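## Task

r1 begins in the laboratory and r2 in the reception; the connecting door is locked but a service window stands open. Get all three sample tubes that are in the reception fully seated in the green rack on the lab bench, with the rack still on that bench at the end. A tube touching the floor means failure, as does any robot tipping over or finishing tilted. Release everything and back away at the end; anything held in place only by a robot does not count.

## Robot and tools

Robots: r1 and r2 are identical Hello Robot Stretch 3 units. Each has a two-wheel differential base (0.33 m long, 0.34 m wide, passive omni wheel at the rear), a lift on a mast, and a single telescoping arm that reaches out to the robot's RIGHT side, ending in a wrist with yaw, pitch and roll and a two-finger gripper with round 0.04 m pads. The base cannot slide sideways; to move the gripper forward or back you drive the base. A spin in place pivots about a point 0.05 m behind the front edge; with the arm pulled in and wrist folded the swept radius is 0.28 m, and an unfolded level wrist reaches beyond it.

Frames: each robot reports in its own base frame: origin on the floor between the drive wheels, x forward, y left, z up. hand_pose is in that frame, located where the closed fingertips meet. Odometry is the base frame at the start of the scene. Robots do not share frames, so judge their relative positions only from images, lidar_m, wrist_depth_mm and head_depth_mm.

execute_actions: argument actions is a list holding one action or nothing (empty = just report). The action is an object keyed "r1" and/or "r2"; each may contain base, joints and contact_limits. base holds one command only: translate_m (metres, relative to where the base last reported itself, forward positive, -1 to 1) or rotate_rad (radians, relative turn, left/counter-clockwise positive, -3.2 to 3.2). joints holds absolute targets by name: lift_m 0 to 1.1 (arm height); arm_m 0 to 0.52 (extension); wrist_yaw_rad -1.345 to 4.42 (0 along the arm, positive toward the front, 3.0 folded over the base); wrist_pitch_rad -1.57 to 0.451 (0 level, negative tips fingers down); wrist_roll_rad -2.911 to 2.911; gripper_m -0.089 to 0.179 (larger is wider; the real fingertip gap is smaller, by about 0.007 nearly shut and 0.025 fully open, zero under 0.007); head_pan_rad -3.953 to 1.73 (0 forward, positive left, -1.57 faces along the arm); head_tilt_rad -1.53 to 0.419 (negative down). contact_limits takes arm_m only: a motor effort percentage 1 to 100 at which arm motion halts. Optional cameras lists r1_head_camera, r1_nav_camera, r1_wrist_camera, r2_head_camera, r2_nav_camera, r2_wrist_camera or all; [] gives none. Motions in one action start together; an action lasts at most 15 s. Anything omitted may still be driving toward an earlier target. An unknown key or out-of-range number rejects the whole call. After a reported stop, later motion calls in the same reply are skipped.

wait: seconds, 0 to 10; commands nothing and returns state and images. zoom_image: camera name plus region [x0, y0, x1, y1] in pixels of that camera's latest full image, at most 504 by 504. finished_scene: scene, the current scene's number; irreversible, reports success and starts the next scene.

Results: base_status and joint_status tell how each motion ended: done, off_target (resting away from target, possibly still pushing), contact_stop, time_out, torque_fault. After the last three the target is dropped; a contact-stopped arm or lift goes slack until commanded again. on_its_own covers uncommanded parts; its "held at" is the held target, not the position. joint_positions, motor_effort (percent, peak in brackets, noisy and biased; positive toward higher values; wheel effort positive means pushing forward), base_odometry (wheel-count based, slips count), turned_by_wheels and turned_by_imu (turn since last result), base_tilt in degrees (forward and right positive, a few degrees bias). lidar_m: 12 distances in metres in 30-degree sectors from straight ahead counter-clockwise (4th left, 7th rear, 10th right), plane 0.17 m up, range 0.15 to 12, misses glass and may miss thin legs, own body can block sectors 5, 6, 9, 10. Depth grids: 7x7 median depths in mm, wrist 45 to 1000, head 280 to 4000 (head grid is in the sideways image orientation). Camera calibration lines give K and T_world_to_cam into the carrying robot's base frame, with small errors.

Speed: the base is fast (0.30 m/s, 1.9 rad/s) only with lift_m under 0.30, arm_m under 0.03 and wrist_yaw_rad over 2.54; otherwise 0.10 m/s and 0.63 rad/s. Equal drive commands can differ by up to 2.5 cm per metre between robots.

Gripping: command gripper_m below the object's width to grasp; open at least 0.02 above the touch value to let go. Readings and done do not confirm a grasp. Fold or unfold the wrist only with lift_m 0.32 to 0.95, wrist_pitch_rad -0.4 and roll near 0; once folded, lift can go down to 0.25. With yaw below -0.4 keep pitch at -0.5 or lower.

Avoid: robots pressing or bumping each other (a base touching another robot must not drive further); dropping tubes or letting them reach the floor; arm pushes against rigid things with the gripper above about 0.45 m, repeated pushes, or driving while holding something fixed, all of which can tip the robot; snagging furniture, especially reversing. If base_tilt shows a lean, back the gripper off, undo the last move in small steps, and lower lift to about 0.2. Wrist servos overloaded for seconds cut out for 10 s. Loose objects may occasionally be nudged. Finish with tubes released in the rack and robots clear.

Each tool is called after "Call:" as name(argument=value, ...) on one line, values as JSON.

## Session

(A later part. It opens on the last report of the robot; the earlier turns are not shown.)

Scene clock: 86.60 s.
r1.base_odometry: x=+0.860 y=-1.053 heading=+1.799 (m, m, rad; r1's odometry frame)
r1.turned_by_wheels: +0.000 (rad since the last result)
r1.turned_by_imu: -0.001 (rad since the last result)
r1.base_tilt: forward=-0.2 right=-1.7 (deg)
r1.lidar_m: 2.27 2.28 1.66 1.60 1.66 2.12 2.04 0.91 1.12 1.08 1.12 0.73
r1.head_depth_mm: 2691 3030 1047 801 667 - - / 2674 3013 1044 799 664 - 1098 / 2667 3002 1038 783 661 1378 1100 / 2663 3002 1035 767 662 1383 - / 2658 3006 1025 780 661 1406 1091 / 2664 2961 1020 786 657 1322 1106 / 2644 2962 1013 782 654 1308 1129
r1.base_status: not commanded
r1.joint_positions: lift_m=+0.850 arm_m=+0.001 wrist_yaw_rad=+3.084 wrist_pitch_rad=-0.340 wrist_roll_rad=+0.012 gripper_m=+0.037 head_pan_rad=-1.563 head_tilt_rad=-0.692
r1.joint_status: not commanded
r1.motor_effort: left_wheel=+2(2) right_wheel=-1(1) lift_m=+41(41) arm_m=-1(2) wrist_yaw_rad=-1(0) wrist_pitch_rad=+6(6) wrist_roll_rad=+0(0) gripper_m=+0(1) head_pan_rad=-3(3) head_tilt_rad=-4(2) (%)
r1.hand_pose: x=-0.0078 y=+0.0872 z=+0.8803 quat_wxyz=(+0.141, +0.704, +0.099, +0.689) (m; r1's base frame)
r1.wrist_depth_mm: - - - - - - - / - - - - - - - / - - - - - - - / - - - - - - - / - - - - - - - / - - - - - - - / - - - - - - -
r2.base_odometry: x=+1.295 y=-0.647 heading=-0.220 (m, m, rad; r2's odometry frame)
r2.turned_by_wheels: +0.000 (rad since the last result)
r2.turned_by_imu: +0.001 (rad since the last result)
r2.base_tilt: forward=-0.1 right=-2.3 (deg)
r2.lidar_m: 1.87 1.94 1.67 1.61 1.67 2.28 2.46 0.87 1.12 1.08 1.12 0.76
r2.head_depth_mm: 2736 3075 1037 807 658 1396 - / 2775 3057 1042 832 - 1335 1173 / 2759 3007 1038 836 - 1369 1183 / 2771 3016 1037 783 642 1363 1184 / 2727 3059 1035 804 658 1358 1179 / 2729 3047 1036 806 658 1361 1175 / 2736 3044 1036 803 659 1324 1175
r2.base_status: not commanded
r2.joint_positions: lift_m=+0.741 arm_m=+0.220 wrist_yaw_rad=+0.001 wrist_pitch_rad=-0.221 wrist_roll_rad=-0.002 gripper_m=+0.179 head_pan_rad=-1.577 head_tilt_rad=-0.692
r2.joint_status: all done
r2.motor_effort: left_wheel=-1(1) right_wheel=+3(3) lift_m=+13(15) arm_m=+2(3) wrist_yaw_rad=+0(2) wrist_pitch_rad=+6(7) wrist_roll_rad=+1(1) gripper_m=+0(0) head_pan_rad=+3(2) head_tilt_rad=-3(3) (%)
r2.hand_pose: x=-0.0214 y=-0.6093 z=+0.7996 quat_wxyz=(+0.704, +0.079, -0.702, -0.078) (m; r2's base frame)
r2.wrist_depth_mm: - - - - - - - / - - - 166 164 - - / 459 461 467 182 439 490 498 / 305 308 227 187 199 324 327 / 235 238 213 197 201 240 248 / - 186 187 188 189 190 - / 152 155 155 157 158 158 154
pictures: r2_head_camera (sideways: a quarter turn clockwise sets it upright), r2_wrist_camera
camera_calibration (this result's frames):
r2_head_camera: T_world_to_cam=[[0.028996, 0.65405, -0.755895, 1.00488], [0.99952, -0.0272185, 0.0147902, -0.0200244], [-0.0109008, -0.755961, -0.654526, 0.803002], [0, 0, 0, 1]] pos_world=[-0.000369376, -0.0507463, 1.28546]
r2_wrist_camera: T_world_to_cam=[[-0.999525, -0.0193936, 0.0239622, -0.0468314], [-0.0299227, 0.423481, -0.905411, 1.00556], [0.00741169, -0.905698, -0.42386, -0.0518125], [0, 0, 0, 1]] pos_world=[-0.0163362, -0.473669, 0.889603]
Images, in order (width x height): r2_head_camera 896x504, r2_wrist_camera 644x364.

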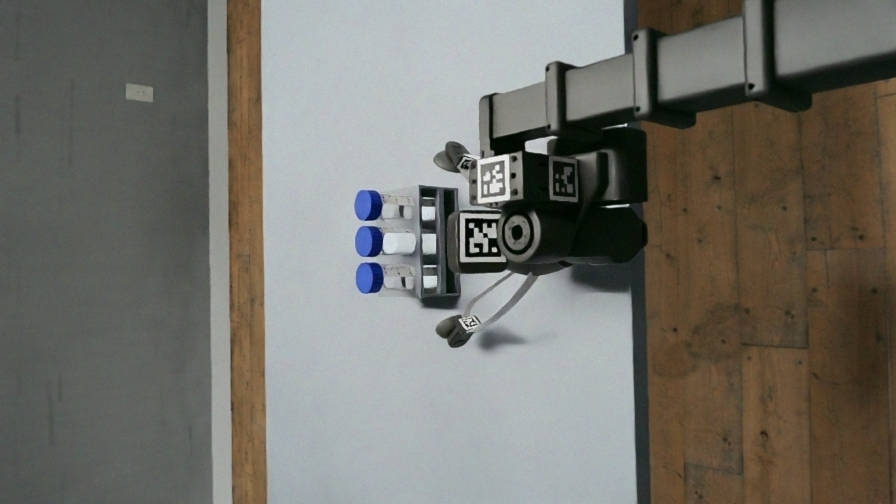

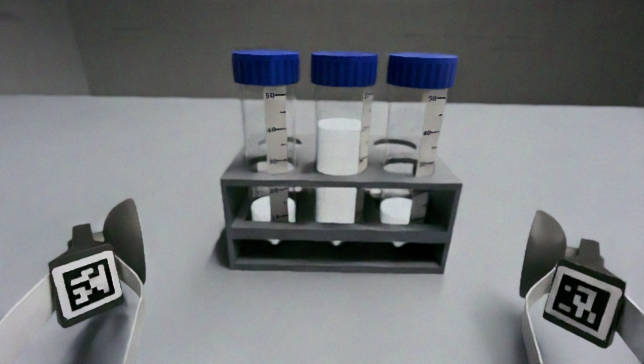

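Call:
execute_actions(actions=[{"r2":{"base":{"translate_m":-0.006},"joints":{"lift_m":0.722,"arm_m":0.295}}}], cameras=["r2_wrist_camera","r2_head_camera"])

Scene clock: 92.43 s.
r1.base_odometry: x=+0.860 y=-1.053 heading=+1.799 (m, m, rad; r1's odometry frame)
r1.turned_by_wheels: +0.000 (rad since the last result)
r1.turned_by_imu: -0.001 (rad since the last result)
r1.base_tilt: forward=-0.1 right=-1.8 (deg)
r1.lidar_m: 2.27 2.28 1.66 1.60 1.66 2.12 2.04 0.91 1.12 1.08 1.12 0.72
r1.head_depth_mm: 2656 3053 1046 802 667 - - / 2669 2996 1040 797 666 - 1099 / 2657 2995 1036 784 663 1383 1104 / 2647 3009 1033 768 659 1380 - / 2641 2963 1027 780 658 1404 1090 / 2640 2976 1021 786 656 1322 1110 / 2642 2945 1014 782 653 1300 1133
r1.base_status: not commanded
r1.joint_positions: lift_m=+0.850 arm_m=+0.001 wrist_yaw_rad=+3.084 wrist_pitch_rad=-0.340 wrist_roll_rad=+0.012 gripper_m=+0.037 head_pan_rad=-1.563 head_tilt_rad=-0.692
r1.joint_status: not commanded
r1.motor_effort: left_wheel=+2(2) right_wheel=-1(1) lift_m=+41(40) arm_m=-1(1) wrist_yaw_rad=+0(1) wrist_pitch_rad=+6(6) wrist_roll_rad=+0(0) gripper_m=+0(0) head_pan_rad=-2(2) head_tilt_rad=-3(3) (%)
r1.hand_pose: x=-0.0078 y=+0.0872 z=+0.8803 quat_wxyz=(+0.141, +0.704, +0.099, +0.689) (m; r1's base frame)
r1.wrist_depth_mm: - - - - - - - / - - - - - - - / - - - - - - - / - - - - - - - / - - - - - - - / - - - - - - - / - - - - - - -
r2.base_odometry: x=+1.289 y=-0.645 heading=-0.220 (m, m, rad; r2's odometry frame)
r2.turned_by_wheels: +0.000 (rad since the last result)
r2.turned_by_imu: +0.000 (rad since the last result)
r2.base_tilt: forward=+0.0 right=-2.1 (deg)
r2.lidar_m: 1.88 1.95 1.67 1.60 1.67 2.28 2.45 0.87 1.12 1.08 1.12 0.77
r2.head_depth_mm: 2805 3102 1035 806 657 1398 - / 2746 3096 1038 837 - 1340 1154 / 2753 3053 1040 830 626 1363 1185 / 2754 3052 1038 765 642 1369 1178 / 2768 3017 1042 782 657 1372 1173 / 2728 3045 1033 807 658 1380 1179 / 2739 3081 1035 800 656 1345 1176
r2.base_status: done
r2.joint_positions: lift_m=+0.723 arm_m=+0.295 wrist_yaw_rad=+0.000 wrist_pitch_rad=-0.221 wrist_roll_rad=-0.002 gripper_m=+0.179 head_pan_rad=-1.577 head_tilt_rad=-0.692
r2.joint_status: all done
r2.motor_effort: left_wheel=-1(4) right_wheel=+2(6) lift_m=+13(12) arm_m=+3(3) wrist_yaw_rad=+0(0) wrist_pitch_rad=+6(6) wrist_roll_rad=+1(1) gripper_m=+0(1) head_pan_rad=+3(3) head_tilt_rad=-4(4) (%)
r2.hand_pose: x=-0.0214 y=-0.6843 z=+0.7816 quat_wxyz=(+0.704, +0.079, -0.702, -0.078) (m; r2's base frame)
r2.wrist_depth_mm: - - 87 85 89 83 - / - - - - - - - / 390 396 175 110 416 387 435 / 264 265 127 108 140 244 281 / 203 107 111 107 108 107 215 / - 116 119 119 120 116 - / 133 129 128 125 125 128 132
pictures: r2_head_camera (sideways: a quarter turn clockwise sets it upright), r2_wrist_camera
camera_calibration (this result's frames):
r2_head_camera: T_world_to_cam=[[0.0289962, 0.65405, -0.755895, 1.00488], [0.99952, -0.0272187, 0.0147902, -0.0200244], [-0.0109009, -0.755961, -0.654526, 0.803002], [0, 0, 0, 1]] pos_world=[-0.000369388, -0.0507463, 1.28546]
r2_wrist_camera: T_world_to_cam=[[-0.999525, -0.019359, 0.0239631, -0.0478399], [-0.0299086, 0.423452, -0.905425, 1.02101], [0.00738091, -0.905712, -0.42383, -0.127393], [0, 0, 0, 1]] pos_world=[-0.0163398, -0.548658, 0.871604]
Images, in order (width x height): r2_head_camera 896x504, r2_wrist_camera 644x364.

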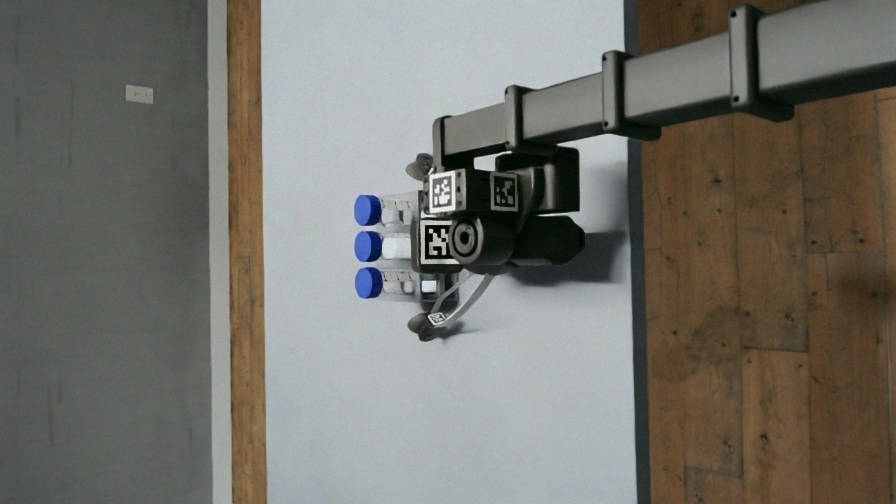

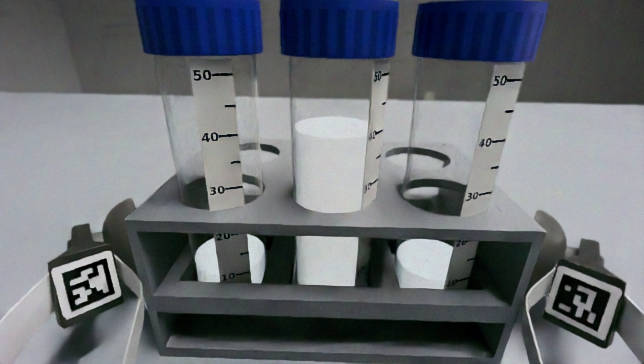

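Call:
execute_actions(actions=[{"r2":{"joints":{"gripper_m":0.08}}}], cameras=["r2_wrist_camera"])

Call:
execute_actions(actions=[{"r2":{"joints":{"lift_m":0.76}}}], cameras=["r2_wrist_camera","r2_head_camera"])

Scene clock: 99.17 s.
r1.base_odometry: x=+0.860 y=-1.053 heading=+1.799 (m, m, rad; r1's odometry frame)
r1.turned_by_wheels: +0.000 (rad since the last result)
r1.turned_by_imu: -0.001 (rad since the last result)
r1.base_tilt: forward=-0.1 right=-1.6 (deg)
r1.lidar_m: 2.27 2.29 1.67 1.60 1.65 2.12 2.04 0.91 1.12 1.08 1.12 0.72
r1.head_depth_mm: 2657 3030 1043 803 666 - - / 2681 3049 1044 797 665 - 1099 / 2676 3016 1033 782 663 1381 1102 / 2662 2994 1029 765 660 1379 - / 2646 2995 1024 780 659 1402 1092 / 2619 2949 1020 785 654 1321 1111 / 2650 2968 1010 785 653 1305 1127
r1.base_status: not commanded
r1.joint_positions: lift_m=+0.850 arm_m=+0.001 wrist_yaw_rad=+3.084 wrist_pitch_rad=-0.340 wrist_roll_rad=+0.012 gripper_m=+0.037 head_pan_rad=-1.563 head_tilt_rad=-0.692
r1.joint_status: not commanded
r1.motor_effort: left_wheel=+2(2) right_wheel=-1(1) lift_m=+41(40) arm_m=-2(1) wrist_yaw_rad=+0(0) wrist_pitch_rad=+6(6) wrist_roll_rad=+0(0) gripper_m=-2(0) head_pan_rad=-1(3) head_tilt_rad=-3(3) (%)
r1.hand_pose: x=-0.0078 y=+0.0872 z=+0.8803 quat_wxyz=(+0.141, +0.704, +0.099, +0.689) (m; r1's base frame)
r1.wrist_depth_mm: - - - - - - - / - - - - - - - / - - - - - - - / - - - - - - - / - - - - - - - / - - - - - - - / - - - - - - -
r2.base_odometry: x=+1.289 y=-0.645 heading=-0.220 (m, m, rad; r2's odometry frame)
r2.turned_by_wheels: +0.000 (rad since the last result)
r2.turned_by_imu: +0.001 (rad since the last result)
r2.base_tilt: forward=-0.1 right=-2.3 (deg)
r2.lidar_m: 1.88 1.95 1.67 1.61 1.66 2.28 2.45 0.87 1.12 1.08 1.13 0.77
r2.head_depth_mm: 2735 3065 1045 810 659 1400 - / 2754 3088 1039 830 - 1334 1157 / 2768 3017 1037 831 627 1372 1182 / 2748 3065 1045 765 640 1369 1178 / 2790 3053 1035 785 661 1368 1179 / 2764 3033 1033 802 659 1358 1172 / 2735 3051 1030 802 659 1339 1179
r2.base_status: not commanded
r2.joint_positions: lift_m=+0.723 arm_m=+0.295 wrist_yaw_rad=+0.001 wrist_pitch_rad=-0.221 wrist_roll_rad=-0.002 gripper_m=+0.081 head_pan_rad=-1.577 head_tilt_rad=-0.692
r2.joint_status: all done
r2.motor_effort: left_wheel=-1(1) right_wheel=+2(3) lift_m=+13(13) arm_m=+2(3) wrist_yaw_rad=-1(1) wrist_pitch_rad=+7(6) wrist_roll_rad=+1(1) gripper_m=-27(99) head_pan_rad=+4(3) head_tilt_rad=-3(4) (%)
r2.hand_pose: x=-0.0213 y=-0.6844 z=+0.7816 quat_wxyz=(+0.704, +0.079, -0.702, -0.078) (m; r2's base frame)
r2.wrist_depth_mm: - - 100 99 101 99 - / - - 585 - - - - / 389 401 338 120 416 386 434 / 264 264 121 121 130 261 280 / 198 190 141 135 136 131 209 / 166 - 143 130 131 132 166 / 129 133 134 135 136 136 137
pictures: r2_wrist_camera
camera_calibration (this result's frames):
r2_wrist_camera: T_world_to_cam=[[-0.999519, -0.0196727, 0.0239638, -0.0479785], [-0.0300421, 0.423443, -0.905425, 1.02101], [0.00766483, -0.905709, -0.42383, -0.127399], [0, 0, 0, 1]] pos_world=[-0.0163056, -0.548671, 0.871604]
Images, in order (width x height): r2_wrist_camera 644x364.

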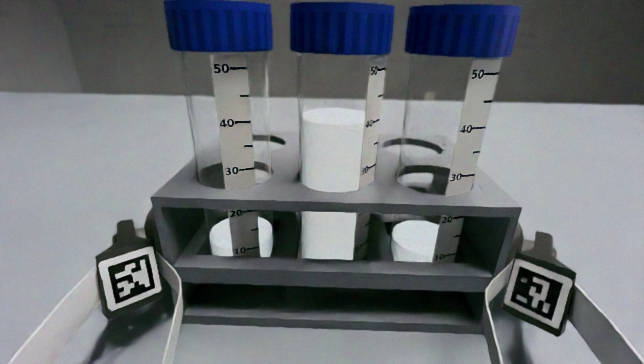

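Scene clock: 100.33 s.
r1.base_odometry: x=+0.860 y=-1.053 heading=+1.799 (m, m, rad; r1's odometry frame)
r1.turned_by_wheels: +0.000 (rad since the last result)
r1.turned_by_imu: +0.000 (rad since the last result)
r1.base_tilt: forward=+0.0 right=-1.5 (deg)
r1.lidar_m: 2.27 2.29 1.67 1.60 1.66 2.12 2.04 0.91 1.12 1.08 1.12 0.72
r1.head_depth_mm: 2676 3033 1044 800 668 - - / 2653 3016 1041 799 664 - 1098 / 2661 3028 1038 781 663 1385 1099 / 2640 3033 1034 767 661 1371 - / 2642 3003 1031 780 658 1406 1097 / 2645 2965 1022 787 657 1323 1111 / 2630 2931 1013 782 654 1297 1127
r1.base_status: not commanded
r1.joint_positions: lift_m=+0.850 arm_m=+0.001 wrist_yaw_rad=+3.084 wrist_pitch_rad=-0.340 wrist_roll_rad=+0.012 gripper_m=+0.037 head_pan_rad=-1.563 head_tilt_rad=-0.692
r1.joint_status: not commanded
r1.motor_effort: left_wheel=+1(2) right_wheel=-1(1) lift_m=+40(41) arm_m=-1(1) wrist_yaw_rad=-1(1) wrist_pitch_rad=+6(6) wrist_roll_rad=+0(0) gripper_m=+1(0) head_pan_rad=-3(3) head_tilt_rad=-3(3) (%)
r1.hand_pose: x=-0.0078 y=+0.0872 z=+0.8803 quat_wxyz=(+0.141, +0.704, +0.099, +0.689) (m; r1's base frame)
r1.wrist_depth_mm: - - - - - - - / - - - - - - - / - - - - - - - / - - - - - - - / - - - - - - - / - - - - - - - / - - - - - - -
r2.base_odometry: x=+1.289 y=-0.645 heading=-0.220 (m, m, rad; r2's odometry frame)
r2.turned_by_wheels: +0.000 (rad since the last result)
r2.turned_by_imu: +0.000 (rad since the last result)
r2.base_tilt: forward=-0.1 right=-2.3 (deg)
r2.lidar_m: 1.88 1.95 1.67 1.61 1.67 2.29 2.45 0.87 1.12 1.08 1.12 0.77
r2.head_depth_mm: 2761 3078 1042 805 677 - - / 2782 3136 1036 863 - 1358 1181 / 2752 3028 1036 - 642 1365 1179 / 2712 3052 1044 - 641 1371 1181 / 2748 3033 1038 782 658 1359 1175 / 2731 3100 1042 802 658 1359 1175 / 2733 3045 1037 800 657 1337 1178
r2.base_status: not commanded
r2.joint_positions: lift_m=+0.759 arm_m=+0.295 wrist_yaw_rad=+0.001 wrist_pitch_rad=-0.236 wrist_roll_rad=-0.002 gripper_m=+0.087 head_pan_rad=-1.577 head_tilt_rad=-0.692
r2.joint_status: all done
r2.on_its_own: gripper_m is held at +0.087, not at your +0.080, by its stall guard, which is still easing
r2.motor_effort: left_wheel=-1(1) right_wheel=+2(2) lift_m=+44(40) arm_m=+2(2) wrist_yaw_rad=-1(1) wrist_pitch_rad=+11(11) wrist_roll_rad=+1(1) gripper_m=-9(28) head_pan_rad=+3(4) head_tilt_rad=-2(3) (%)
r2.hand_pose: x=-0.0213 y=-0.6831 z=+0.8145 quat_wxyz=(+0.703, +0.084, -0.701, -0.083) (m; r2's base frame)
r2.wrist_depth_mm: - - 120 128 127 - - / - - 126 - 137 - - / 483 489 418 422 507 518 531 / 330 334 135 131 128 349 353 / 254 241 143 138 146 138 264 / 211 - 143 130 131 128 212 / - 171 162 162 139 167 176
pictures: r2_head_camera (sideways: a quarter turn clockwise sets it upright), r2_wrist_camera
camera_calibration (this result's frames):
r2_head_camera: T_world_to_cam=[[0.0289963, 0.65405, -0.755895, 1.00488], [0.99952, -0.0272188, 0.0147902, -0.0200244], [-0.010901, -0.755961, -0.654526, 0.803002], [0, 0, 0, 1]] pos_world=[-0.000369394, -0.0507463, 1.28546]
r2_wrist_camera: T_world_to_cam=[[-0.999519, -0.0200291, 0.0236791, -0.0487546], [-0.0300526, 0.436875, -0.89902, 1.05422], [0.00766182, -0.899299, -0.437267, -0.0970511], [0, 0, 0, 1]] pos_world=[-0.0163053, -0.548819, 0.906486]
Images, in order (width x height): r2_head_camera 896x504, r2_wrist_camera 644x364.

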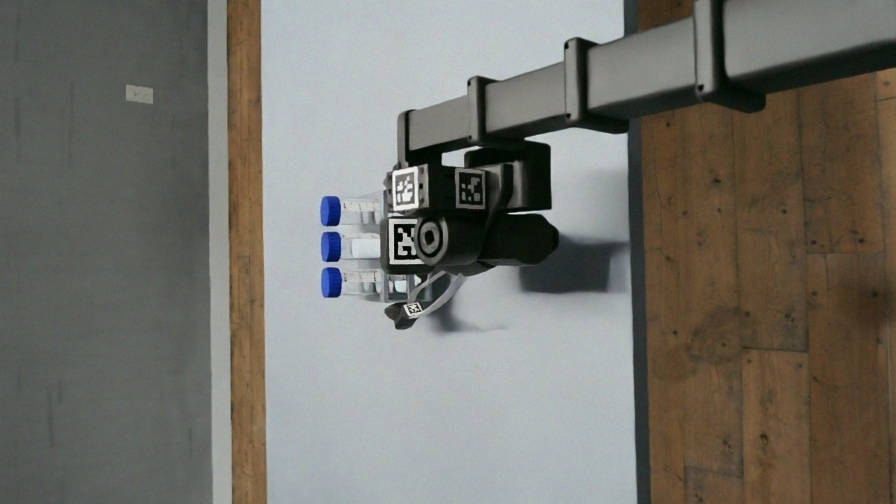

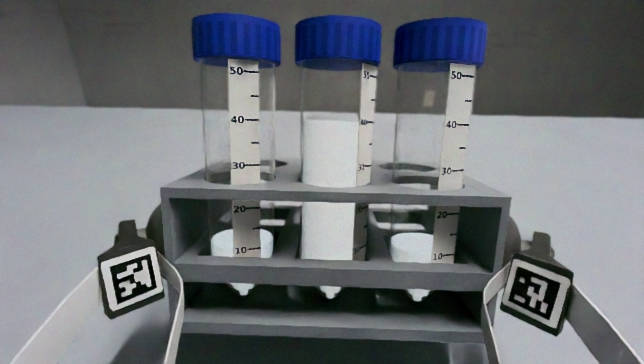

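It tilts back; set it down.

Call:
execute_actions(actions=[{"r2":{"joints":{"lift_m":0.724}}}], cameras=[])

Call:
execute_actions(actions=[{"r2":{"joints":{"gripper_m":0.179}}}], cameras=["r2_wrist_camera"])

Scene clock: 105.97 s.
r1.base_odometry: x=+0.860 y=-1.053 heading=+1.799 (m, m, rad; r1's odometry frame)
r1.turned_by_wheels: +0.000 (rad since the last result)
r1.turned_by_imu: -0.001 (rad since the last result)
r1.base_tilt: forward=-0.1 right=-1.6 (deg)
r1.lidar_m: 2.27 2.28 1.66 1.60 1.66 2.12 2.03 0.91 1.12 1.08 1.12 0.72
r1.head_depth_mm: 2687 3022 1045 798 667 - - / 2650 3037 1042 799 664 - 1097 / 2640 3025 1034 784 663 1378 1097 / 2658 3022 1034 768 661 1374 - / 2646 2960 1026 779 658 1407 1095 / 2642 2963 1023 787 657 1324 1112 / 2648 2882 1019 783 654 1300 1126
r1.base_status: not commanded
r1.joint_positions: lift_m=+0.850 arm_m=+0.001 wrist_yaw_rad=+3.084 wrist_pitch_rad=-0.340 wrist_roll_rad=+0.012 gripper_m=+0.037 head_pan_rad=-1.563 head_tilt_rad=-0.692
r1.joint_status: not commanded
r1.motor_effort: left_wheel=+2(2) right_wheel=-1(1) lift_m=+40(40) arm_m=-1(1) wrist_yaw_rad=+0(1) wrist_pitch_rad=+7(6) wrist_roll_rad=+0(0) gripper_m=+0(1) head_pan_rad=-3(3) head_tilt_rad=-3(4) (%)
r1.hand_pose: x=-0.0078 y=+0.0872 z=+0.8803 quat_wxyz=(+0.141, +0.704, +0.099, +0.689) (m; r1's base frame)
r1.wrist_depth_mm: - - - - - - - / - - - - - - - / - - - - - - - / - - - - - - - / - - - - - - - / - - - - - - - / - - - - - - -
r2.base_odometry: x=+1.289 y=-0.645 heading=-0.220 (m, m, rad; r2's odometry frame)
r2.turned_by_wheels: +0.000 (rad since the last result)
r2.turned_by_imu: +0.001 (rad since the last result)
r2.base_tilt: forward=-0.1 right=-2.3 (deg)
r2.lidar_m: 1.88 1.95 1.67 1.61 1.67 2.28 2.45 0.87 1.12 1.08 1.12 0.77
r2.head_depth_mm: 2764 3052 1042 807 659 1408 - / 2778 3077 1040 831 - 1339 1166 / 2770 3078 1033 832 625 1365 1174 / 2748 3036 1041 764 639 1358 1176 / 2742 3039 1030 785 658 1356 1170 / 2760 3076 1041 807 658 1367 1178 / 2756 3035 1036 808 658 1340 1177
r2.base_status: not commanded
r2.joint_positions: lift_m=+0.725 arm_m=+0.295 wrist_yaw_rad=+0.001 wrist_pitch_rad=-0.222 wrist_roll_rad=-0.002 gripper_m=+0.091 head_pan_rad=-1.577 head_tilt_rad=-0.692
r2.joint_status: all done
r2.on_its_own: gripper_m is held at +0.090, not at your +0.080, by its stall guard, which is not easing now
r2.motor_effort: left_wheel=-1(1) right_wheel=+3(3) lift_m=+13(41) arm_m=+2(2) wrist_yaw_rad=-1(1) wrist_pitch_rad=+6(11) wrist_roll_rad=+1(1) gripper_m=-22(22) head_pan_rad=+3(4) head_tilt_rad=-3(3) (%)
r2.hand_pose: x=-0.0213 y=-0.6843 z=+0.7835 quat_wxyz=(+0.704, +0.079, -0.702, -0.078) (m; r2's base frame)
r2.wrist_depth_mm: - - 103 102 106 105 - / - - 587 - - - - / 398 404 344 120 420 389 440 / 267 269 122 122 130 265 286 / 202 189 141 136 141 137 212 / 168 - 142 143 131 131 168 / - 136 136 137 137 136 140
pictures: none
No camera images: the call's "cameras" was empty. Leave "cameras" out to get every camera's image.

Scene clock: 107.33 s.
r1.base_odometry: x=+0.860 y=-1.053 heading=+1.799 (m, m, rad; r1's odometry frame)
r1.turned_by_wheels: +0.000 (rad since the last result)
r1.turned_by_imu: +0.000 (rad since the last result)
r1.base_tilt: forward=+0.0 right=-1.5 (deg)
r1.lidar_m: 2.28 2.29 1.66 1.60 1.66 2.11 2.04 0.91 1.12 1.08 1.11 0.72
r1.head_depth_mm: 2691 3021 1046 802 667 - - / 2665 3015 1043 799 663 - 1098 / 2680 3026 1033 784 660 1384 1103 / 2638 3007 1032 766 660 1376 - / 2651 3010 1025 777 658 1402 1087 / 2633 2970 1017 787 655 1318 1107 / 2613 2947 1016 782 654 1305 1129
r1.base_status: not commanded
r1.joint_positions: lift_m=+0.850 arm_m=+0.001 wrist_yaw_rad=+3.084 wrist_pitch_rad=-0.340 wrist_roll_rad=+0.012 gripper_m=+0.037 head_pan_rad=-1.563 head_tilt_rad=-0.692
r1.joint_status: not commanded
r1.motor_effort: left_wheel=+3(2) right_wheel=-1(1) lift_m=+41(41) arm_m=-1(1) wrist_yaw_rad=-1(0) wrist_pitch_rad=+6(6) wrist_roll_rad=+0(0) gripper_m=+0(1) head_pan_rad=-3(3) head_tilt_rad=-3(3) (%)
r1.hand_pose: x=-0.0078 y=+0.0872 z=+0.8803 quat_wxyz=(+0.141, +0.704, +0.099, +0.689) (m; r1's base frame)
r1.wrist_depth_mm: - - - - - - - / - - - - - - - / - - - - - - - / - - - - - - - / - - - - - - - / - - - - - - - / - - - - - - -
r2.base_odometry: x=+1.289 y=-0.645 heading=-0.220 (m, m, rad; r2's odometry frame)
r2.turned_by_wheels: +0.000 (rad since the last result)
r2.turned_by_imu: +0.000 (rad since the last result)
r2.base_tilt: forward=-0.1 right=-2.2 (deg)
r2.lidar_m: 1.88 1.95 1.66 1.61 1.67 2.28 2.44 0.87 1.12 1.08 1.12 0.77
r2.head_depth_mm: 2848 3103 1044 808 660 1413 - / 2755 3071 1044 835 - 1338 1165 / 2784 3078 1036 833 628 1350 1181 / 2769 3088 1036 773 641 1369 1181 / 2737 3020 1036 783 659 1364 1175 / 2734 3052 1038 807 657 1361 1180 / 2745 3059 1038 805 656 1340 1175
r2.base_status: not commanded
r2.joint_positions: lift_m=+0.725 arm_m=+0.295 wrist_yaw_rad=+0.001 wrist_pitch_rad=-0.223 wrist_roll_rad=-0.002 gripper_m=+0.179 head_pan_rad=-1.577 head_tilt_rad=-0.692
r2.joint_status: all done
r2.motor_effort: left_wheel=-1(1) right_wheel=+3(2) lift_m=+13(13) arm_m=+2(2) wrist_yaw_rad=-1(1) wrist_pitch_rad=+7(8) wrist_roll_rad=+1(1) gripper_m=+0(100) head_pan_rad=+3(3) head_tilt_rad=-3(4) (%)
r2.hand_pose: x=-0.0213 y=-0.6842 z=+0.7832 quat_wxyz=(+0.704, +0.079, -0.702, -0.079) (m; r2's base frame)
r2.wrist_depth_mm: - - 101 102 106 - - / - - 111 - - - - / 395 401 345 125 423 389 437 / 267 269 124 124 143 265 286 / 206 158 143 136 140 137 216 / - 156 145 132 133 154 - / 135 136 136 137 137 139 135
pictures: r2_wrist_camera
camera_calibration (this result's frames):
r2_wrist_camera: T_world_to_cam=[[-0.999519, -0.0197022, 0.0239332, -0.0480128], [-0.0300389, 0.424859, -0.904761, 1.02286], [0.00765753, -0.905045, -0.425246, -0.125054], [0, 0, 0, 1]] pos_world=[-0.0163065, -0.548697, 0.873416]
Images, in order (width x height): r2_wrist_camera 644x364.

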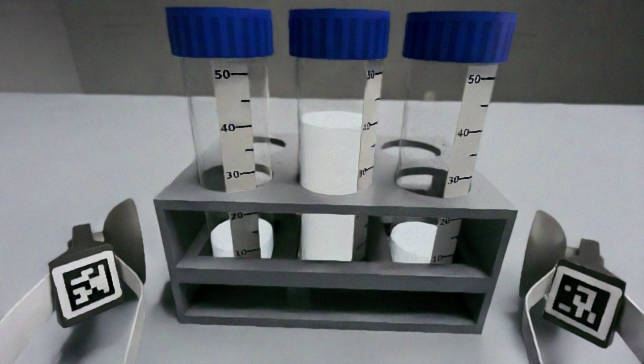

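Call:
execute_actions(actions=[{"r2":{"joints":{"gripper_m":0.1}},"r1":{"joints":{"wrist_yaw_rad":0,"wrist_pitch_rad":-0.2,"gripper_m":0.179,"lift_m":0.8}}}], cameras=[])

Call:
execute_actions(actions=[{"r2":{"base":{"translate_m":-0.25},"joints":{"arm_m":0.51,"head_pan_rad":-1.9}},"r1":{"joints":{"arm_m":0.22,"lift_m":0.74}}}], cameras=["r1_wrist_camera","r2_nav_camera","r2_head_camera","r2_wrist_camera"])

Scene clock: 146.07 s.
r1.base_odometry: x=+0.860 y=-1.053 heading=+1.799 (m, m, rad; r1's odometry frame)
r1.turned_by_wheels: +0.000 (rad since the last result)
r1.turned_by_imu: -0.001 (rad since the last result)
r1.base_tilt: forward=-0.1 right=-1.5 (deg)
r1.lidar_m: 2.27 2.30 1.66 1.60 1.65 2.12 2.04 0.91 1.12 1.08 1.12 0.72
r1.head_depth_mm: 2696 3039 1048 798 668 1365 - / 2677 3038 1046 797 665 1372 - / 2674 2983 1033 784 663 1369 - / 2641 3018 1024 764 661 - - / 2634 2984 1026 777 677 1310 1134 / 2654 3004 1021 784 656 1306 1134 / 2641 2947 1014 779 654 1304 1128
r1.base_status: not commanded
r1.joint_positions: lift_m=+0.800 arm_m=+0.001 wrist_yaw_rad=+0.003 wrist_pitch_rad=-0.222 wrist_roll_rad=+0.012 gripper_m=+0.179 head_pan_rad=-1.563 head_tilt_rad=-0.692
r1.joint_status: all done
r1.motor_effort: left_wheel=+2(3) right_wheel=-1(1) lift_m=+27(36) arm_m=-1(1) wrist_yaw_rad=-3(0) wrist_pitch_rad=+11(13) wrist_roll_rad=+0(0) gripper_m=+0(94) head_pan_rad=-3(3) head_tilt_rad=-3(4) (%)
r1.hand_pose: x=-0.0208 y=-0.3906 z=+0.8591 quat_wxyz=(+0.699, +0.079, -0.707, -0.078) (m; r1's base frame)
r1.wrist_depth_mm: - - - - - - - / - - - - - - - / 605 618 661 484 746 785 841 / 418 426 441 434 484 491 513 / 334 327 334 341 353 378 374 / - 263 268 275 279 285 293 / 219 221 222 228 232 232 235
r2.base_odometry: x=+1.289 y=-0.645 heading=-0.220 (m, m, rad; r2's odometry frame)
r2.turned_by_wheels: +0.000 (rad since the last result)
r2.turned_by_imu: +0.001 (rad since the last result)
r2.base_tilt: forward=+0.0 right=-2.2 (deg)
r2.lidar_m: 1.88 1.95 1.67 1.60 1.67 2.28 2.44 0.87 1.13 1.08 1.12 0.77
r2.head_depth_mm: 2777 3071 1042 807 659 1403 - / 2827 3100 1036 831 - 1332 1164 / 2723 3035 1037 833 626 1353 1176 / 2796 3068 1041 767 640 1368 1176 / 2747 3056 1036 781 658 1369 1179 / 2732 3048 1035 806 657 1356 1181 / 2693 3069 1041 803 658 1331 1186
r2.base_status: not commanded
r2.joint_positions: lift_m=+0.725 arm_m=+0.295 wrist_yaw_rad=+0.001 wrist_pitch_rad=-0.223 wrist_roll_rad=-0.002 gripper_m=+0.101 head_pan_rad=-1.577 head_tilt_rad=-0.692
r2.joint_status: all done
r2.motor_effort: left_wheel=-1(1) right_wheel=+2(3) lift_m=+13(13) arm_m=+2(2) wrist_yaw_rad=-1(1) wrist_pitch_rad=+7(7) wrist_roll_rad=+1(1) gripper_m=-20(99) head_pan_rad=+3(3) head_tilt_rad=-3(3) (%)
r2.hand_pose: x=-0.0213 y=-0.6842 z=+0.7832 quat_wxyz=(+0.704, +0.079, -0.702, -0.079) (m; r2's base frame)
r2.wrist_depth_mm: - - 102 100 105 - - / - - 575 - - - - / 395 401 341 125 417 389 435 / 266 269 124 123 143 264 285 / 201 192 140 135 139 137 211 / 168 - 144 133 134 134 168 / - 135 136 137 137 137 139
pictures: none
No camera images: the call's "cameras" was empty. Leave "cameras" out to get every camera's image.

Scene clock: 149.70 s.
r1.base_odometry: x=+0.860 y=-1.053 heading=+1.799 (m, m, rad; r1's odometry frame)
r1.turned_by_wheels: +0.000 (rad since the last result)
r1.turned_by_imu: -0.001 (rad since the last result)
r1.base_tilt: forward=-0.1 right=-1.4 (deg)
r1.lidar_m: 2.27 2.28 1.66 1.60 1.65 2.12 2.04 0.91 1.12 1.08 1.12 0.72
r1.head_depth_mm: 2681 3056 1046 801 667 1346 - / 2641 3005 1041 800 - - 1131 / 2663 3013 1037 824 - 1313 1134 / 2657 3025 1028 772 669 1311 1137 / 2632 2961 1021 773 657 1305 1132 / 2643 2972 1023 786 655 1304 1129 / 2646 2960 1012 781 654 1304 1123
r1.base_status: not commanded
r1.joint_positions: lift_m=+0.740 arm_m=+0.220 wrist_yaw_rad=+0.001 wrist_pitch_rad=-0.221 wrist_roll_rad=+0.012 gripper_m=+0.179 head_pan_rad=-1.563 head_tilt_rad=-0.692
r1.joint_status: all done
r1.motor_effort: left_wheel=+3(2) right_wheel=-1(2) lift_m=+27(25) arm_m=+2(3) wrist_yaw_rad=-2(3) wrist_pitch_rad=+10(10) wrist_roll_rad=+0(0) gripper_m=+0(0) head_pan_rad=-2(3) head_tilt_rad=-3(3) (%)
r1.hand_pose: x=-0.0212 y=-0.6094 z=+0.7993 quat_wxyz=(+0.699, +0.078, -0.707, -0.078) (m; r1's base frame)
r1.wrist_depth_mm: - - - - - - - / - - - - - - - / 412 426 401 428 505 525 558 / 286 293 226 227 231 339 351 / - 223 204 205 218 259 254 / - 178 182 187 191 193 201 / 148 150 152 155 157 158 160
r2.base_odometry: x=+1.045 y=-0.591 heading=-0.220 (m, m, rad; r2's odometry frame)
r2.turned_by_wheels: +0.000 (rad since the last result)
r2.turned_by_imu: +0.001 (rad since the last result)
r2.base_tilt: forward=-0.1 right=-2.2 (deg)
r2.lidar_m: 2.12 2.21 1.67 1.61 1.65 2.26 2.20 0.66 1.12 1.08 1.12 0.99
r2.head_depth_mm: 3204 3246 2547 806 899 1152 1174 / 3150 3397 1043 810 712 1361 1228 / 2998 3379 1033 808 695 - 1125 / 2914 3179 1037 835 - 1335 1183 / 2853 3209 1077 791 650 1363 1174 / 2737 3036 1127 784 659 1324 1174 / 2657 2911 912 780 657 1277 1181
r2.base_status: done
r2.joint_positions: lift_m=+0.725 arm_m=+0.510 wrist_yaw_rad=+0.002 wrist_pitch_rad=-0.220 wrist_roll_rad=-0.002 gripper_m=+0.101 head_pan_rad=-1.893 head_tilt_rad=-0.692
r2.joint_status: all done
r2.motor_effort: left_wheel=+0(6) right_wheel=+2(2) lift_m=+13(14) arm_m=+3(4) wrist_yaw_rad=-2(2) wrist_pitch_rad=+6(7) wrist_roll_rad=+1(1) gripper_m=-19(20) head_pan_rad=-3(25) head_tilt_rad=-3(4) (%)
r2.hand_pose: x=-0.0211 y=-0.8994 z=+0.7839 quat_wxyz=(+0.704, +0.079, -0.702, -0.077) (m; r2's base frame)
r2.wrist_depth_mm: - - 102 100 105 - - / - - - - - - - / 399 404 187 125 - 391 - / 267 271 123 122 144 265 287 / 201 192 141 135 139 137 211 / 168 - 144 132 134 132 168 / - 135 136 136 137 137 139
pictures: r1_wrist_camera, r2_head_camera (sideways: a quarter turn clockwise sets it upright), r2_nav_camera (sideways: a quarter turn counterclockwise sets it upright), r2_wrist_camera
camera_calibration (this result's frames):
r1_wrist_camera: T_world_to_cam=[[-0.999332, -0.0202374, 0.0304291, -0.059576], [-0.0360123, 0.403804, -0.914137, 1.00279], [0.00621234, -0.914622, -0.404263, -0.0693608], [0, 0, 0, 1]] pos_world=[-0.0229924, -0.469576, 0.890462]
r2_head_camera: T_world_to_cam=[[0.2309, 0.612624, -0.755895, 1.00365], [0.941526, -0.336616, 0.0147902, -0.0196706], [-0.245386, -0.71511, -0.654526, 0.804433], [0, 0, 0, 1]] pos_world=[-0.0158256, -0.0462202, 1.28546]
r2_nav_camera: T_world_to_cam=[[-0.222103, -0.597396, 0.770577, -0.960044], [-0.942311, 0.334513, -0.0122685, 0.0736068], [-0.250439, -0.728848, -0.637229, 0.78662], [0, 0, 0, 1]] pos_world=[0.0531318, -0.0248219, 1.24195]
r2_wrist_camera: T_world_to_cam=[[-0.999504, -0.02042, 0.0239846, -0.0527624], [-0.0303688, 0.42247, -0.905868, 1.11358], [0.00836502, -0.906147, -0.42288, -0.322374], [0, 0, 0, 1]] pos_world=[-0.0162213, -0.763651, 0.873701]
Images, in order (width x height): r1_wrist_camera 644x364, r2_head_camera 896x504, r2_nav_camera 672x504, r2_wrist_camera 644x364.

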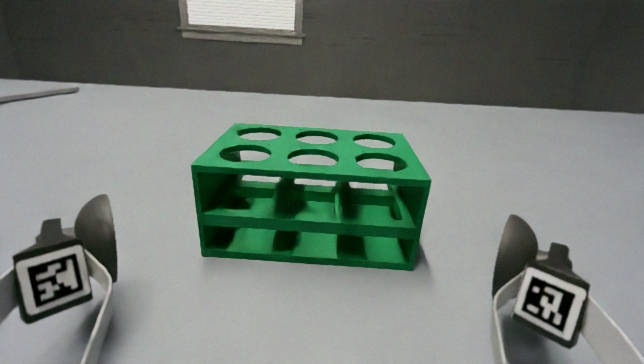

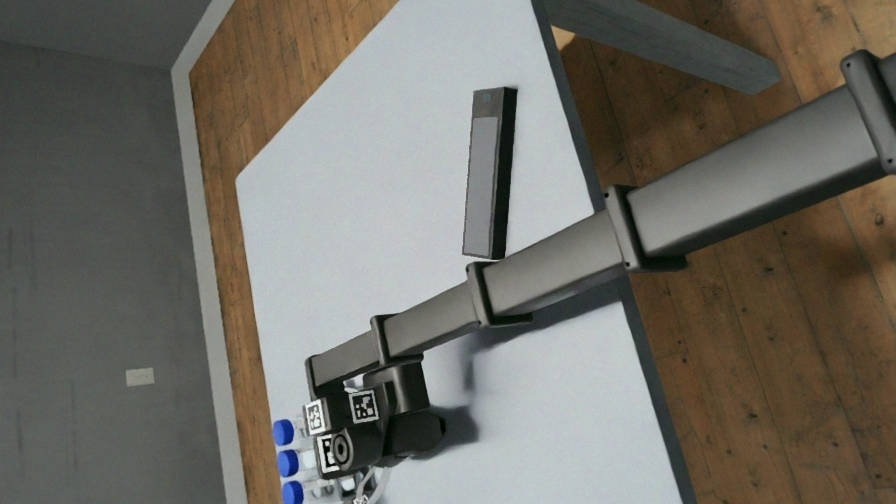

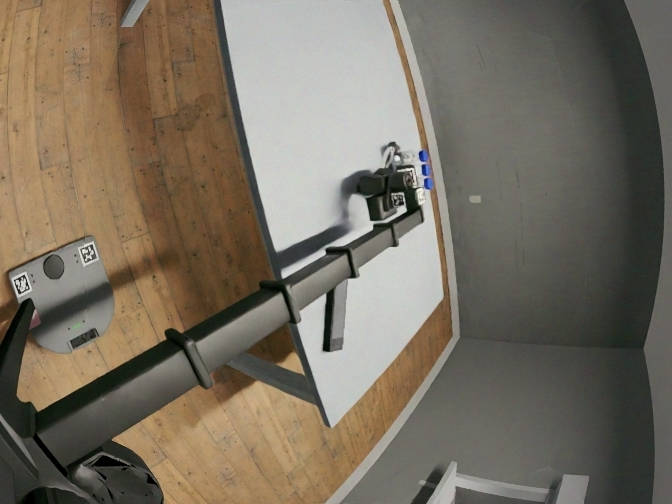

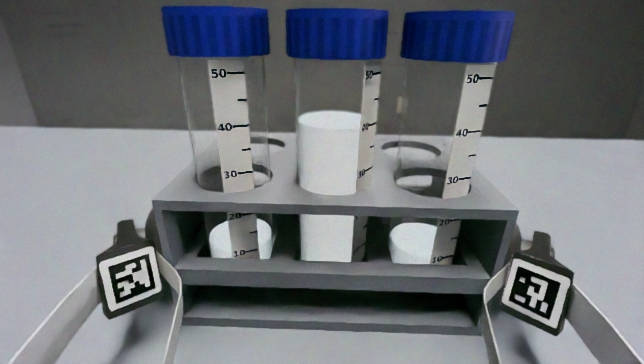

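Call:
execute_actions(actions=[{"r2":{"base":{"translate_m":-0.12}},"r1":{"joints":{"arm_m":0.29,"lift_m":0.725}}}], cameras=[])

Call:
execute_actions(actions=[{"r2":{"base":{"translate_m":-0.1}},"r1":{"joints":{"gripper_m":0.1,"head_pan_rad":-1.3}}}], cameras=["r1_wrist_camera"])

Call:
execute_actions(actions=[{"r2":{"base":{"translate_m":-0.21},"joints":{"head_pan_rad":-1.65}},"r1":{"base":{"translate_m":0.25}}}], cameras=["r1_wrist_camera","r1_head_camera","r2_head_camera","r2_wrist_camera"])

Scene clock: 160.40 s.
r1.base_odometry: x=+0.860 y=-1.053 heading=+1.799 (m, m, rad; r1's odometry frame)
r1.turned_by_wheels: +0.000 (rad since the last result)
r1.turned_by_imu: -0.001 (rad since the last result)
r1.base_tilt: forward=-0.1 right=-1.5 (deg)
r1.lidar_m: 2.27 2.29 1.66 1.60 1.66 2.12 2.04 0.91 1.12 1.08 1.12 0.72
r1.head_depth_mm: 2671 3042 1044 800 668 1355 1174 / 2678 3016 1041 825 - - 1127 / 2671 2992 1039 853 639 1316 1137 / 2656 2988 1028 776 644 1314 1136 / 2660 2972 1026 771 659 1312 1133 / 2644 2990 1018 788 655 1307 1133 / 2635 2946 1014 782 655 1309 1132
r1.base_status: not commanded
r1.joint_positions: lift_m=+0.725 arm_m=+0.290 wrist_yaw_rad=+0.001 wrist_pitch_rad=-0.221 wrist_roll_rad=+0.012 gripper_m=+0.179 head_pan_rad=-1.563 head_tilt_rad=-0.692
r1.joint_status: all done
r1.motor_effort: left_wheel=+2(3) right_wheel=-1(1) lift_m=+27(27) arm_m=+4(6) wrist_yaw_rad=-2(2) wrist_pitch_rad=+10(10) wrist_roll_rad=+0(0) gripper_m=+0(1) head_pan_rad=-3(3) head_tilt_rad=-3(4) (%)
r1.hand_pose: x=-0.0212 y=-0.6794 z=+0.7843 quat_wxyz=(+0.699, +0.078, -0.707, -0.078) (m; r1's base frame)
r1.wrist_depth_mm: - - - - - - - / - - - - - - - / 362 373 397 415 431 463 488 / 252 142 142 149 147 299 306 / - 124 156 147 139 117 224 / - 127 124 126 124 123 177 / 132 132 132 132 133 137 141
r2.base_odometry: x=+0.928 y=-0.565 heading=-0.220 (m, m, rad; r2's odometry frame)
r2.turned_by_wheels: +0.000 (rad since the last result)
r2.turned_by_imu: +0.001 (rad since the last result)
r2.base_tilt: forward=-0.1 right=-2.2 (deg)
r2.lidar_m: 2.25 2.27 1.66 1.60 1.64 2.13 2.07 2.16 0.57 1.08 1.12 1.10
r2.head_depth_mm: 2956 3132 2544 1971 1493 1370 1174 / 3169 3392 2559 804 713 1056 1224 / 3052 3355 1081 804 688 - 1138 / 2900 3201 1041 830 - 1339 1180 / 2854 3159 1077 793 648 1357 1180 / 2762 3013 1133 778 657 1333 1179 / 2662 2986 918 779 658 1276 1181
r2.base_status: done
r2.joint_positions: lift_m=+0.725 arm_m=+0.510 wrist_yaw_rad=+0.002 wrist_pitch_rad=-0.220 wrist_roll_rad=-0.002 gripper_m=+0.101 head_pan_rad=-1.893 head_tilt_rad=-0.692
r2.joint_status: not commanded
r2.motor_effort: left_wheel=+0(4) right_wheel=+1(3) lift_m=+13(13) arm_m=+3(2) wrist_yaw_rad=-2(2) wrist_pitch_rad=+6(6) wrist_roll_rad=+1(1) gripper_m=-20(20) head_pan_rad=-3(4) head_tilt_rad=-4(3) (%)
r2.hand_pose: x=-0.0210 y=-0.8994 z=+0.7839 quat_wxyz=(+0.704, +0.079, -0.702, -0.077) (m; r2's base frame)
r2.wrist_depth_mm: - - 102 100 106 - - / - - - - - - - / 398 404 339 124 - 394 - / 267 270 123 122 143 265 284 / 201 192 140 135 139 137 212 / 168 - 144 133 133 132 168 / - 135 136 137 137 137 139
pictures: none
No camera images: the call's "cameras" was empty. Leave "cameras" out to get every camera's image.

Scene clock: 162.53 s.
r1.base_odometry: x=+0.860 y=-1.053 heading=+1.799 (m, m, rad; r1's odometry frame)
r1.turned_by_wheels: +0.000 (rad since the last result)
r1.turned_by_imu: +0.000 (rad since the last result)
r1.base_tilt: forward=-0.2 right=-1.6 (deg)
r1.lidar_m: 2.27 2.29 1.66 1.60 1.65 2.11 2.04 0.91 1.12 1.08 1.12 0.72
r1.head_depth_mm: 2537 2865 1049 842 - 1294 1145 / 2613 2917 1043 788 613 1320 1139 / 2656 3004 1037 785 654 1325 1140 / 2741 3020 1031 791 678 1312 1136 / 2785 3075 1027 791 677 1312 1139 / 2834 3122 1021 785 695 1306 1134 / 2928 3213 1012 784 1430 1300 1131
r1.base_status: not commanded
r1.joint_positions: lift_m=+0.725 arm_m=+0.290 wrist_yaw_rad=+0.001 wrist_pitch_rad=-0.221 wrist_roll_rad=+0.012 gripper_m=+0.101 head_pan_rad=-1.307 head_tilt_rad=-0.692
r1.joint_status: all done
r1.motor_effort: left_wheel=+2(2) right_wheel=-1(2) lift_m=+27(26) arm_m=+3(4) wrist_yaw_rad=-2(2) wrist_pitch_rad=+10(10) wrist_roll_rad=+0(0) gripper_m=-23(100) head_pan_rad=+2(19) head_tilt_rad=-3(3) (%)
r1.hand_pose: x=-0.0212 y=-0.6794 z=+0.7843 quat_wxyz=(+0.699, +0.078, -0.707, -0.078) (m; r1's base frame)
r1.wrist_depth_mm: - - - - - - - / - - - - - - - / 355 375 358 416 435 462 489 / 249 141 137 143 151 297 308 / 196 133 163 167 164 208 223 / - 145 143 133 135 - 176 / 131 133 135 137 139 138 146
r2.base_odometry: x=+0.830 y=-0.543 heading=-0.220 (m, m, rad; r2's odometry frame)
r2.turned_by_wheels: +0.000 (rad since the last result)
r2.turned_by_imu: +0.000 (rad since the last result)
r2.base_tilt: forward=-0.2 right=-2.3 (deg)
r2.lidar_m: 2.35 2.28 1.67 1.58 1.65 2.03 1.97 2.05 0.51 1.08 1.12 1.19
r2.head_depth_mm: 2884 3027 2561 1998 1609 1361 1175 / 3144 3371 2536 1968 750 1365 1227 / 3039 3282 2544 804 695 - 1136 / 2972 3162 1030 832 - 1326 1178 / 2844 3102 1077 790 645 1356 1176 / 2722 3034 1128 779 658 1336 1179 / 2674 2968 924 780 659 1279 1178
r2.base_status: done
r2.joint_positions: lift_m=+0.725 arm_m=+0.510 wrist_yaw_rad=+0.002 wrist_pitch_rad=-0.220 wrist_roll_rad=-0.002 gripper_m=+0.101 head_pan_rad=-1.893 head_tilt_rad=-0.692
r2.joint_status: not commanded
r2.motor_effort: left_wheel=-1(4) right_wheel=+2(3) lift_m=+13(14) arm_m=+3(3) wrist_yaw_rad=-2(3) wrist_pitch_rad=+6(6) wrist_roll_rad=+1(1) gripper_m=-19(20) head_pan_rad=-3(3) head_tilt_rad=-2(3) (%)
r2.hand_pose: x=-0.0210 y=-0.8994 z=+0.7839 quat_wxyz=(+0.704, +0.079, -0.702, -0.077) (m; r2's base frame)
r2.wrist_depth_mm: - - 102 100 105 - - / - - - - - - - / 400 403 342 125 - 392 - / 268 268 123 123 144 266 285 / 202 192 140 135 139 137 211 / 168 - 144 133 133 132 168 / - 135 136 137 138 137 139
pictures: r1_wrist_camera
camera_calibration (this result's frames):
r1_wrist_camera: T_world_to_cam=[[-0.999338, -0.0199122, 0.0304315, -0.0603974], [-0.0358821, 0.403653, -0.914208, 1.01736], [0.00592017, -0.914695, -0.4041, -0.13963], [0, 0, 0, 1]] pos_world=[-0.023026, -0.53958, 0.875489]
Images, in order (width x height): r1_wrist_camera 644x364.

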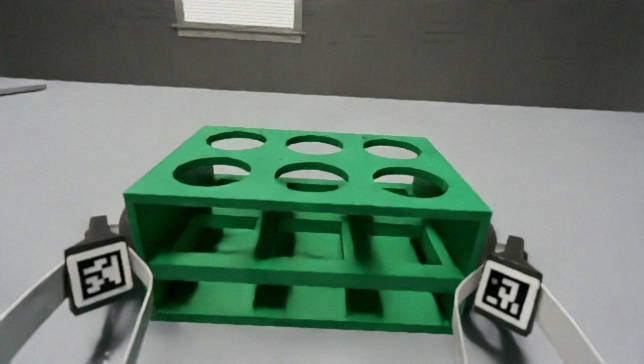

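Scene clock: 166.30 s.
r1.base_odometry: x=+0.804 y=-0.810 heading=+1.799 (m, m, rad; r1's odometry frame)
r1.turned_by_wheels: +0.000 (rad since the last result)
r1.turned_by_imu: +0.000 (rad since the last result)
r1.base_tilt: forward=-0.2 right=-1.5 (deg)
r1.lidar_m: 2.02 2.07 1.67 1.60 1.66 2.27 2.29 1.13 1.12 1.08 0.54 2.10
r1.head_depth_mm: 2545 2867 1046 840 - 1287 1141 / 2599 2949 1042 790 614 1320 1145 / 2655 2991 1035 789 643 1320 1139 / 2721 3030 1006 793 661 1313 1136 / 2759 3087 1027 787 676 1303 1131 / 2856 3153 2463 786 694 1118 1131 / 2889 3223 2453 1839 763 1296 1133
r1.base_status: done
r1.joint_positions: lift_m=+0.725 arm_m=+0.290 wrist_yaw_rad=+0.001 wrist_pitch_rad=-0.221 wrist_roll_rad=+0.012 gripper_m=+0.101 head_pan_rad=-1.307 head_tilt_rad=-0.692
r1.joint_status: not commanded
r1.motor_effort: left_wheel=+2(6) right_wheel=-1(2) lift_m=+26(26) arm_m=+3(4) wrist_yaw_rad=-1(2) wrist_pitch_rad=+10(10) wrist_roll_rad=+0(0) gripper_m=-22(21) head_pan_rad=+3(1) head_tilt_rad=-4(4) (%)
r1.hand_pose: x=-0.0212 y=-0.6794 z=+0.7843 quat_wxyz=(+0.699, +0.078, -0.707, -0.078) (m; r1's base frame)
r1.wrist_depth_mm: - - - - - - - / - - - - - - - / 358 362 358 417 435 467 491 / 251 142 137 143 150 294 307 / 196 133 164 168 164 209 224 / - 145 143 133 136 - 176 / 131 133 134 137 140 138 146
r2.base_odometry: x=+0.625 y=-0.497 heading=-0.220 (m, m, rad; r2's odometry frame)
r2.turned_by_wheels: +0.000 (rad since the last result)
r2.turned_by_imu: +0.001 (rad since the last result)
r2.base_tilt: forward=+0.0 right=-2.3 (deg)
r2.lidar_m: 2.56 2.27 1.67 1.58 1.65 1.80 1.77 1.83 2.50 0.44 1.12 1.39
r2.head_depth_mm: 2921 3197 2554 1980 1614 1381 1229 / 2855 3155 2544 1996 1663 - 1166 / 2840 3093 2664 2002 640 1306 1180 / 2758 3072 1131 783 656 1313 1137 / 2746 3022 959 790 659 1363 1180 / 2724 3056 1038 805 641 1338 1187 / 2690 2994 1035 806 646 1341 1180
r2.base_status: done
r2.joint_positions: lift_m=+0.725 arm_m=+0.510 wrist_yaw_rad=+0.002 wrist_pitch_rad=-0.220 wrist_roll_rad=-0.002 gripper_m=+0.101 head_pan_rad=-1.657 head_tilt_rad=-0.692
r2.joint_status: all done
r2.motor_effort: left_wheel=+0(4) right_wheel=+2(4) lift_m=+13(13) arm_m=+2(3) wrist_yaw_rad=-2(3) wrist_pitch_rad=+6(6) wrist_roll_rad=+1(1) gripper_m=-20(19) head_pan_rad=+3(21) head_tilt_rad=-5(3) (%)
r2.hand_pose: x=-0.0210 y=-0.8994 z=+0.7839 quat_wxyz=(+0.704, +0.079, -0.702, -0.077) (m; r2's base frame)
r2.wrist_depth_mm: - - 102 101 105 - - / - - - - - - - / 398 403 342 125 - - - / 267 269 123 123 144 - - / 201 192 140 135 139 137 - / 167 - 144 133 133 132 - / - 135 135 137 138 137 144
pictures: r1_head_camera (sideways: a quarter turn clockwise sets it upright), r1_wrist_camera, r2_head_camera (sideways: a quarter turn clockwise sets it upright), r2_wrist_camera
camera_calibration (this result's frames):
r1_head_camera: T_world_to_cam=[[-0.165088, 0.65749, -0.735155, 0.986061], [0.973733, 0.227165, -0.0154979, 0.01642], [0.156812, -0.718403, -0.677722, 0.842337], [0, 0, 0, 1]] pos_world=[0.01471, -0.0469171, 1.29603]
r1_wrist_camera: T_world_to_cam=[[-0.999339, -0.0198668, 0.0304324, -0.0603785], [-0.0358646, 0.403655, -0.914208, 1.01736], [0.00587821, -0.914696, -0.404101, -0.13963], [0, 0, 0, 1]] pos_world=[-0.0230307, -0.53958, 0.875489]
r2_head_camera: T_world_to_cam=[[0.0813388, 0.64962, -0.755895, 1.00456], [0.994121, -0.107264, 0.0147902, -0.0199914], [-0.0714721, -0.752654, -0.654526, 0.803372], [0, 0, 0, 1]] pos_world=[-0.00441695, -0.0500643, 1.28546]
r2_wrist_camera: T_world_to_cam=[[-0.999494, -0.0209073, 0.0239845, -0.0530811], [-0.0305747, 0.422455, -0.905868, 1.11357], [0.00880685, -0.906143, -0.42288, -0.322363], [0, 0, 0, 1]] pos_world=[-0.0161682, -0.763649, 0.873701]
Images, in order (width x height): r1_head_camera 896x504, r1_wrist_camera 644x364, r2_head_camera 896x504, r2_wrist_camera 644x364.

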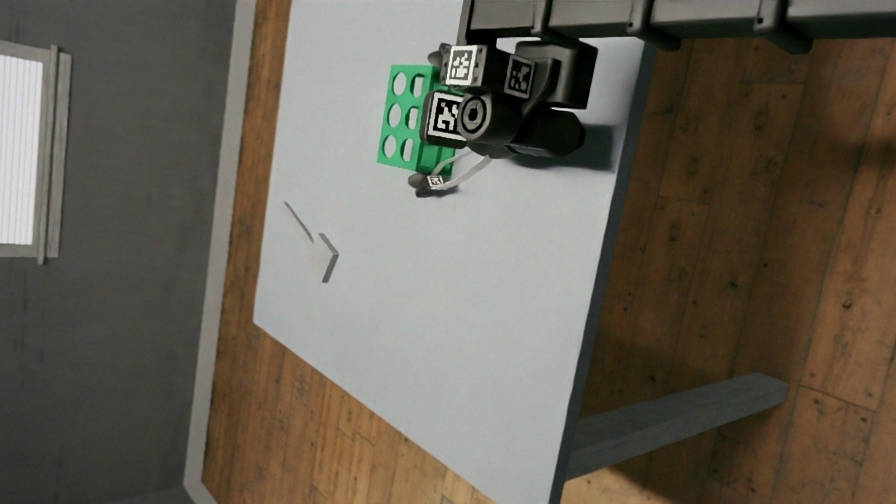

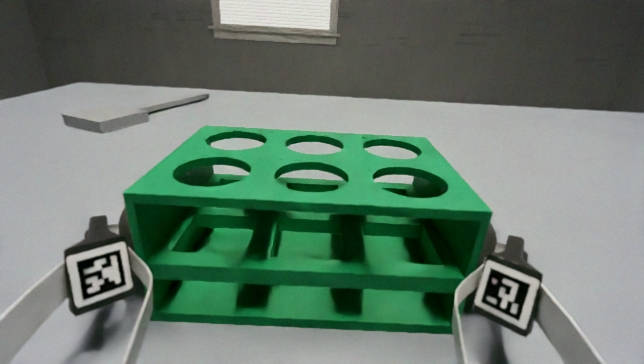

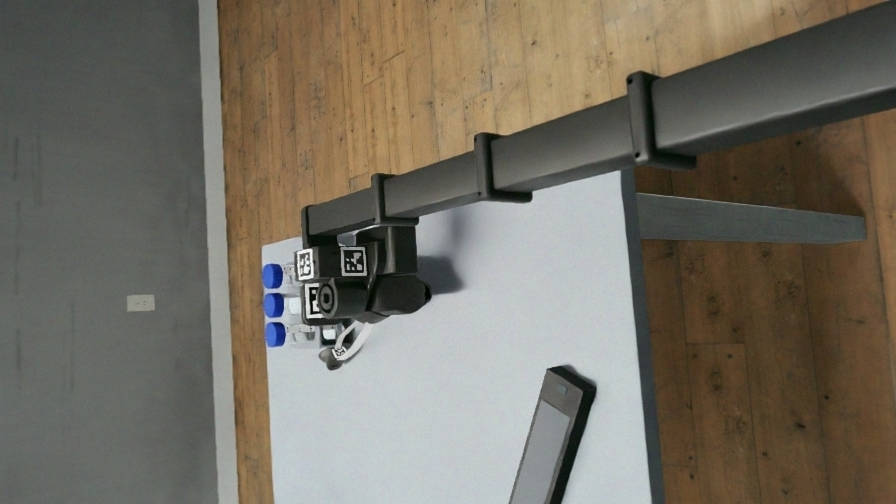

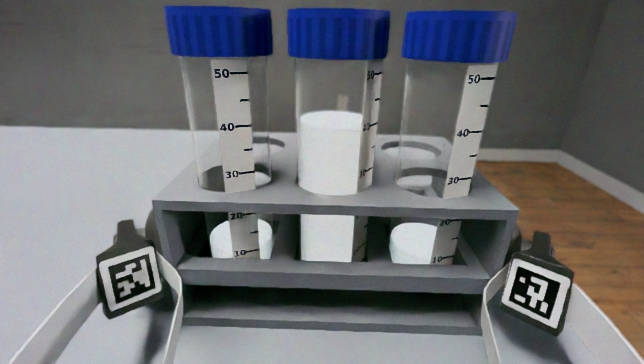

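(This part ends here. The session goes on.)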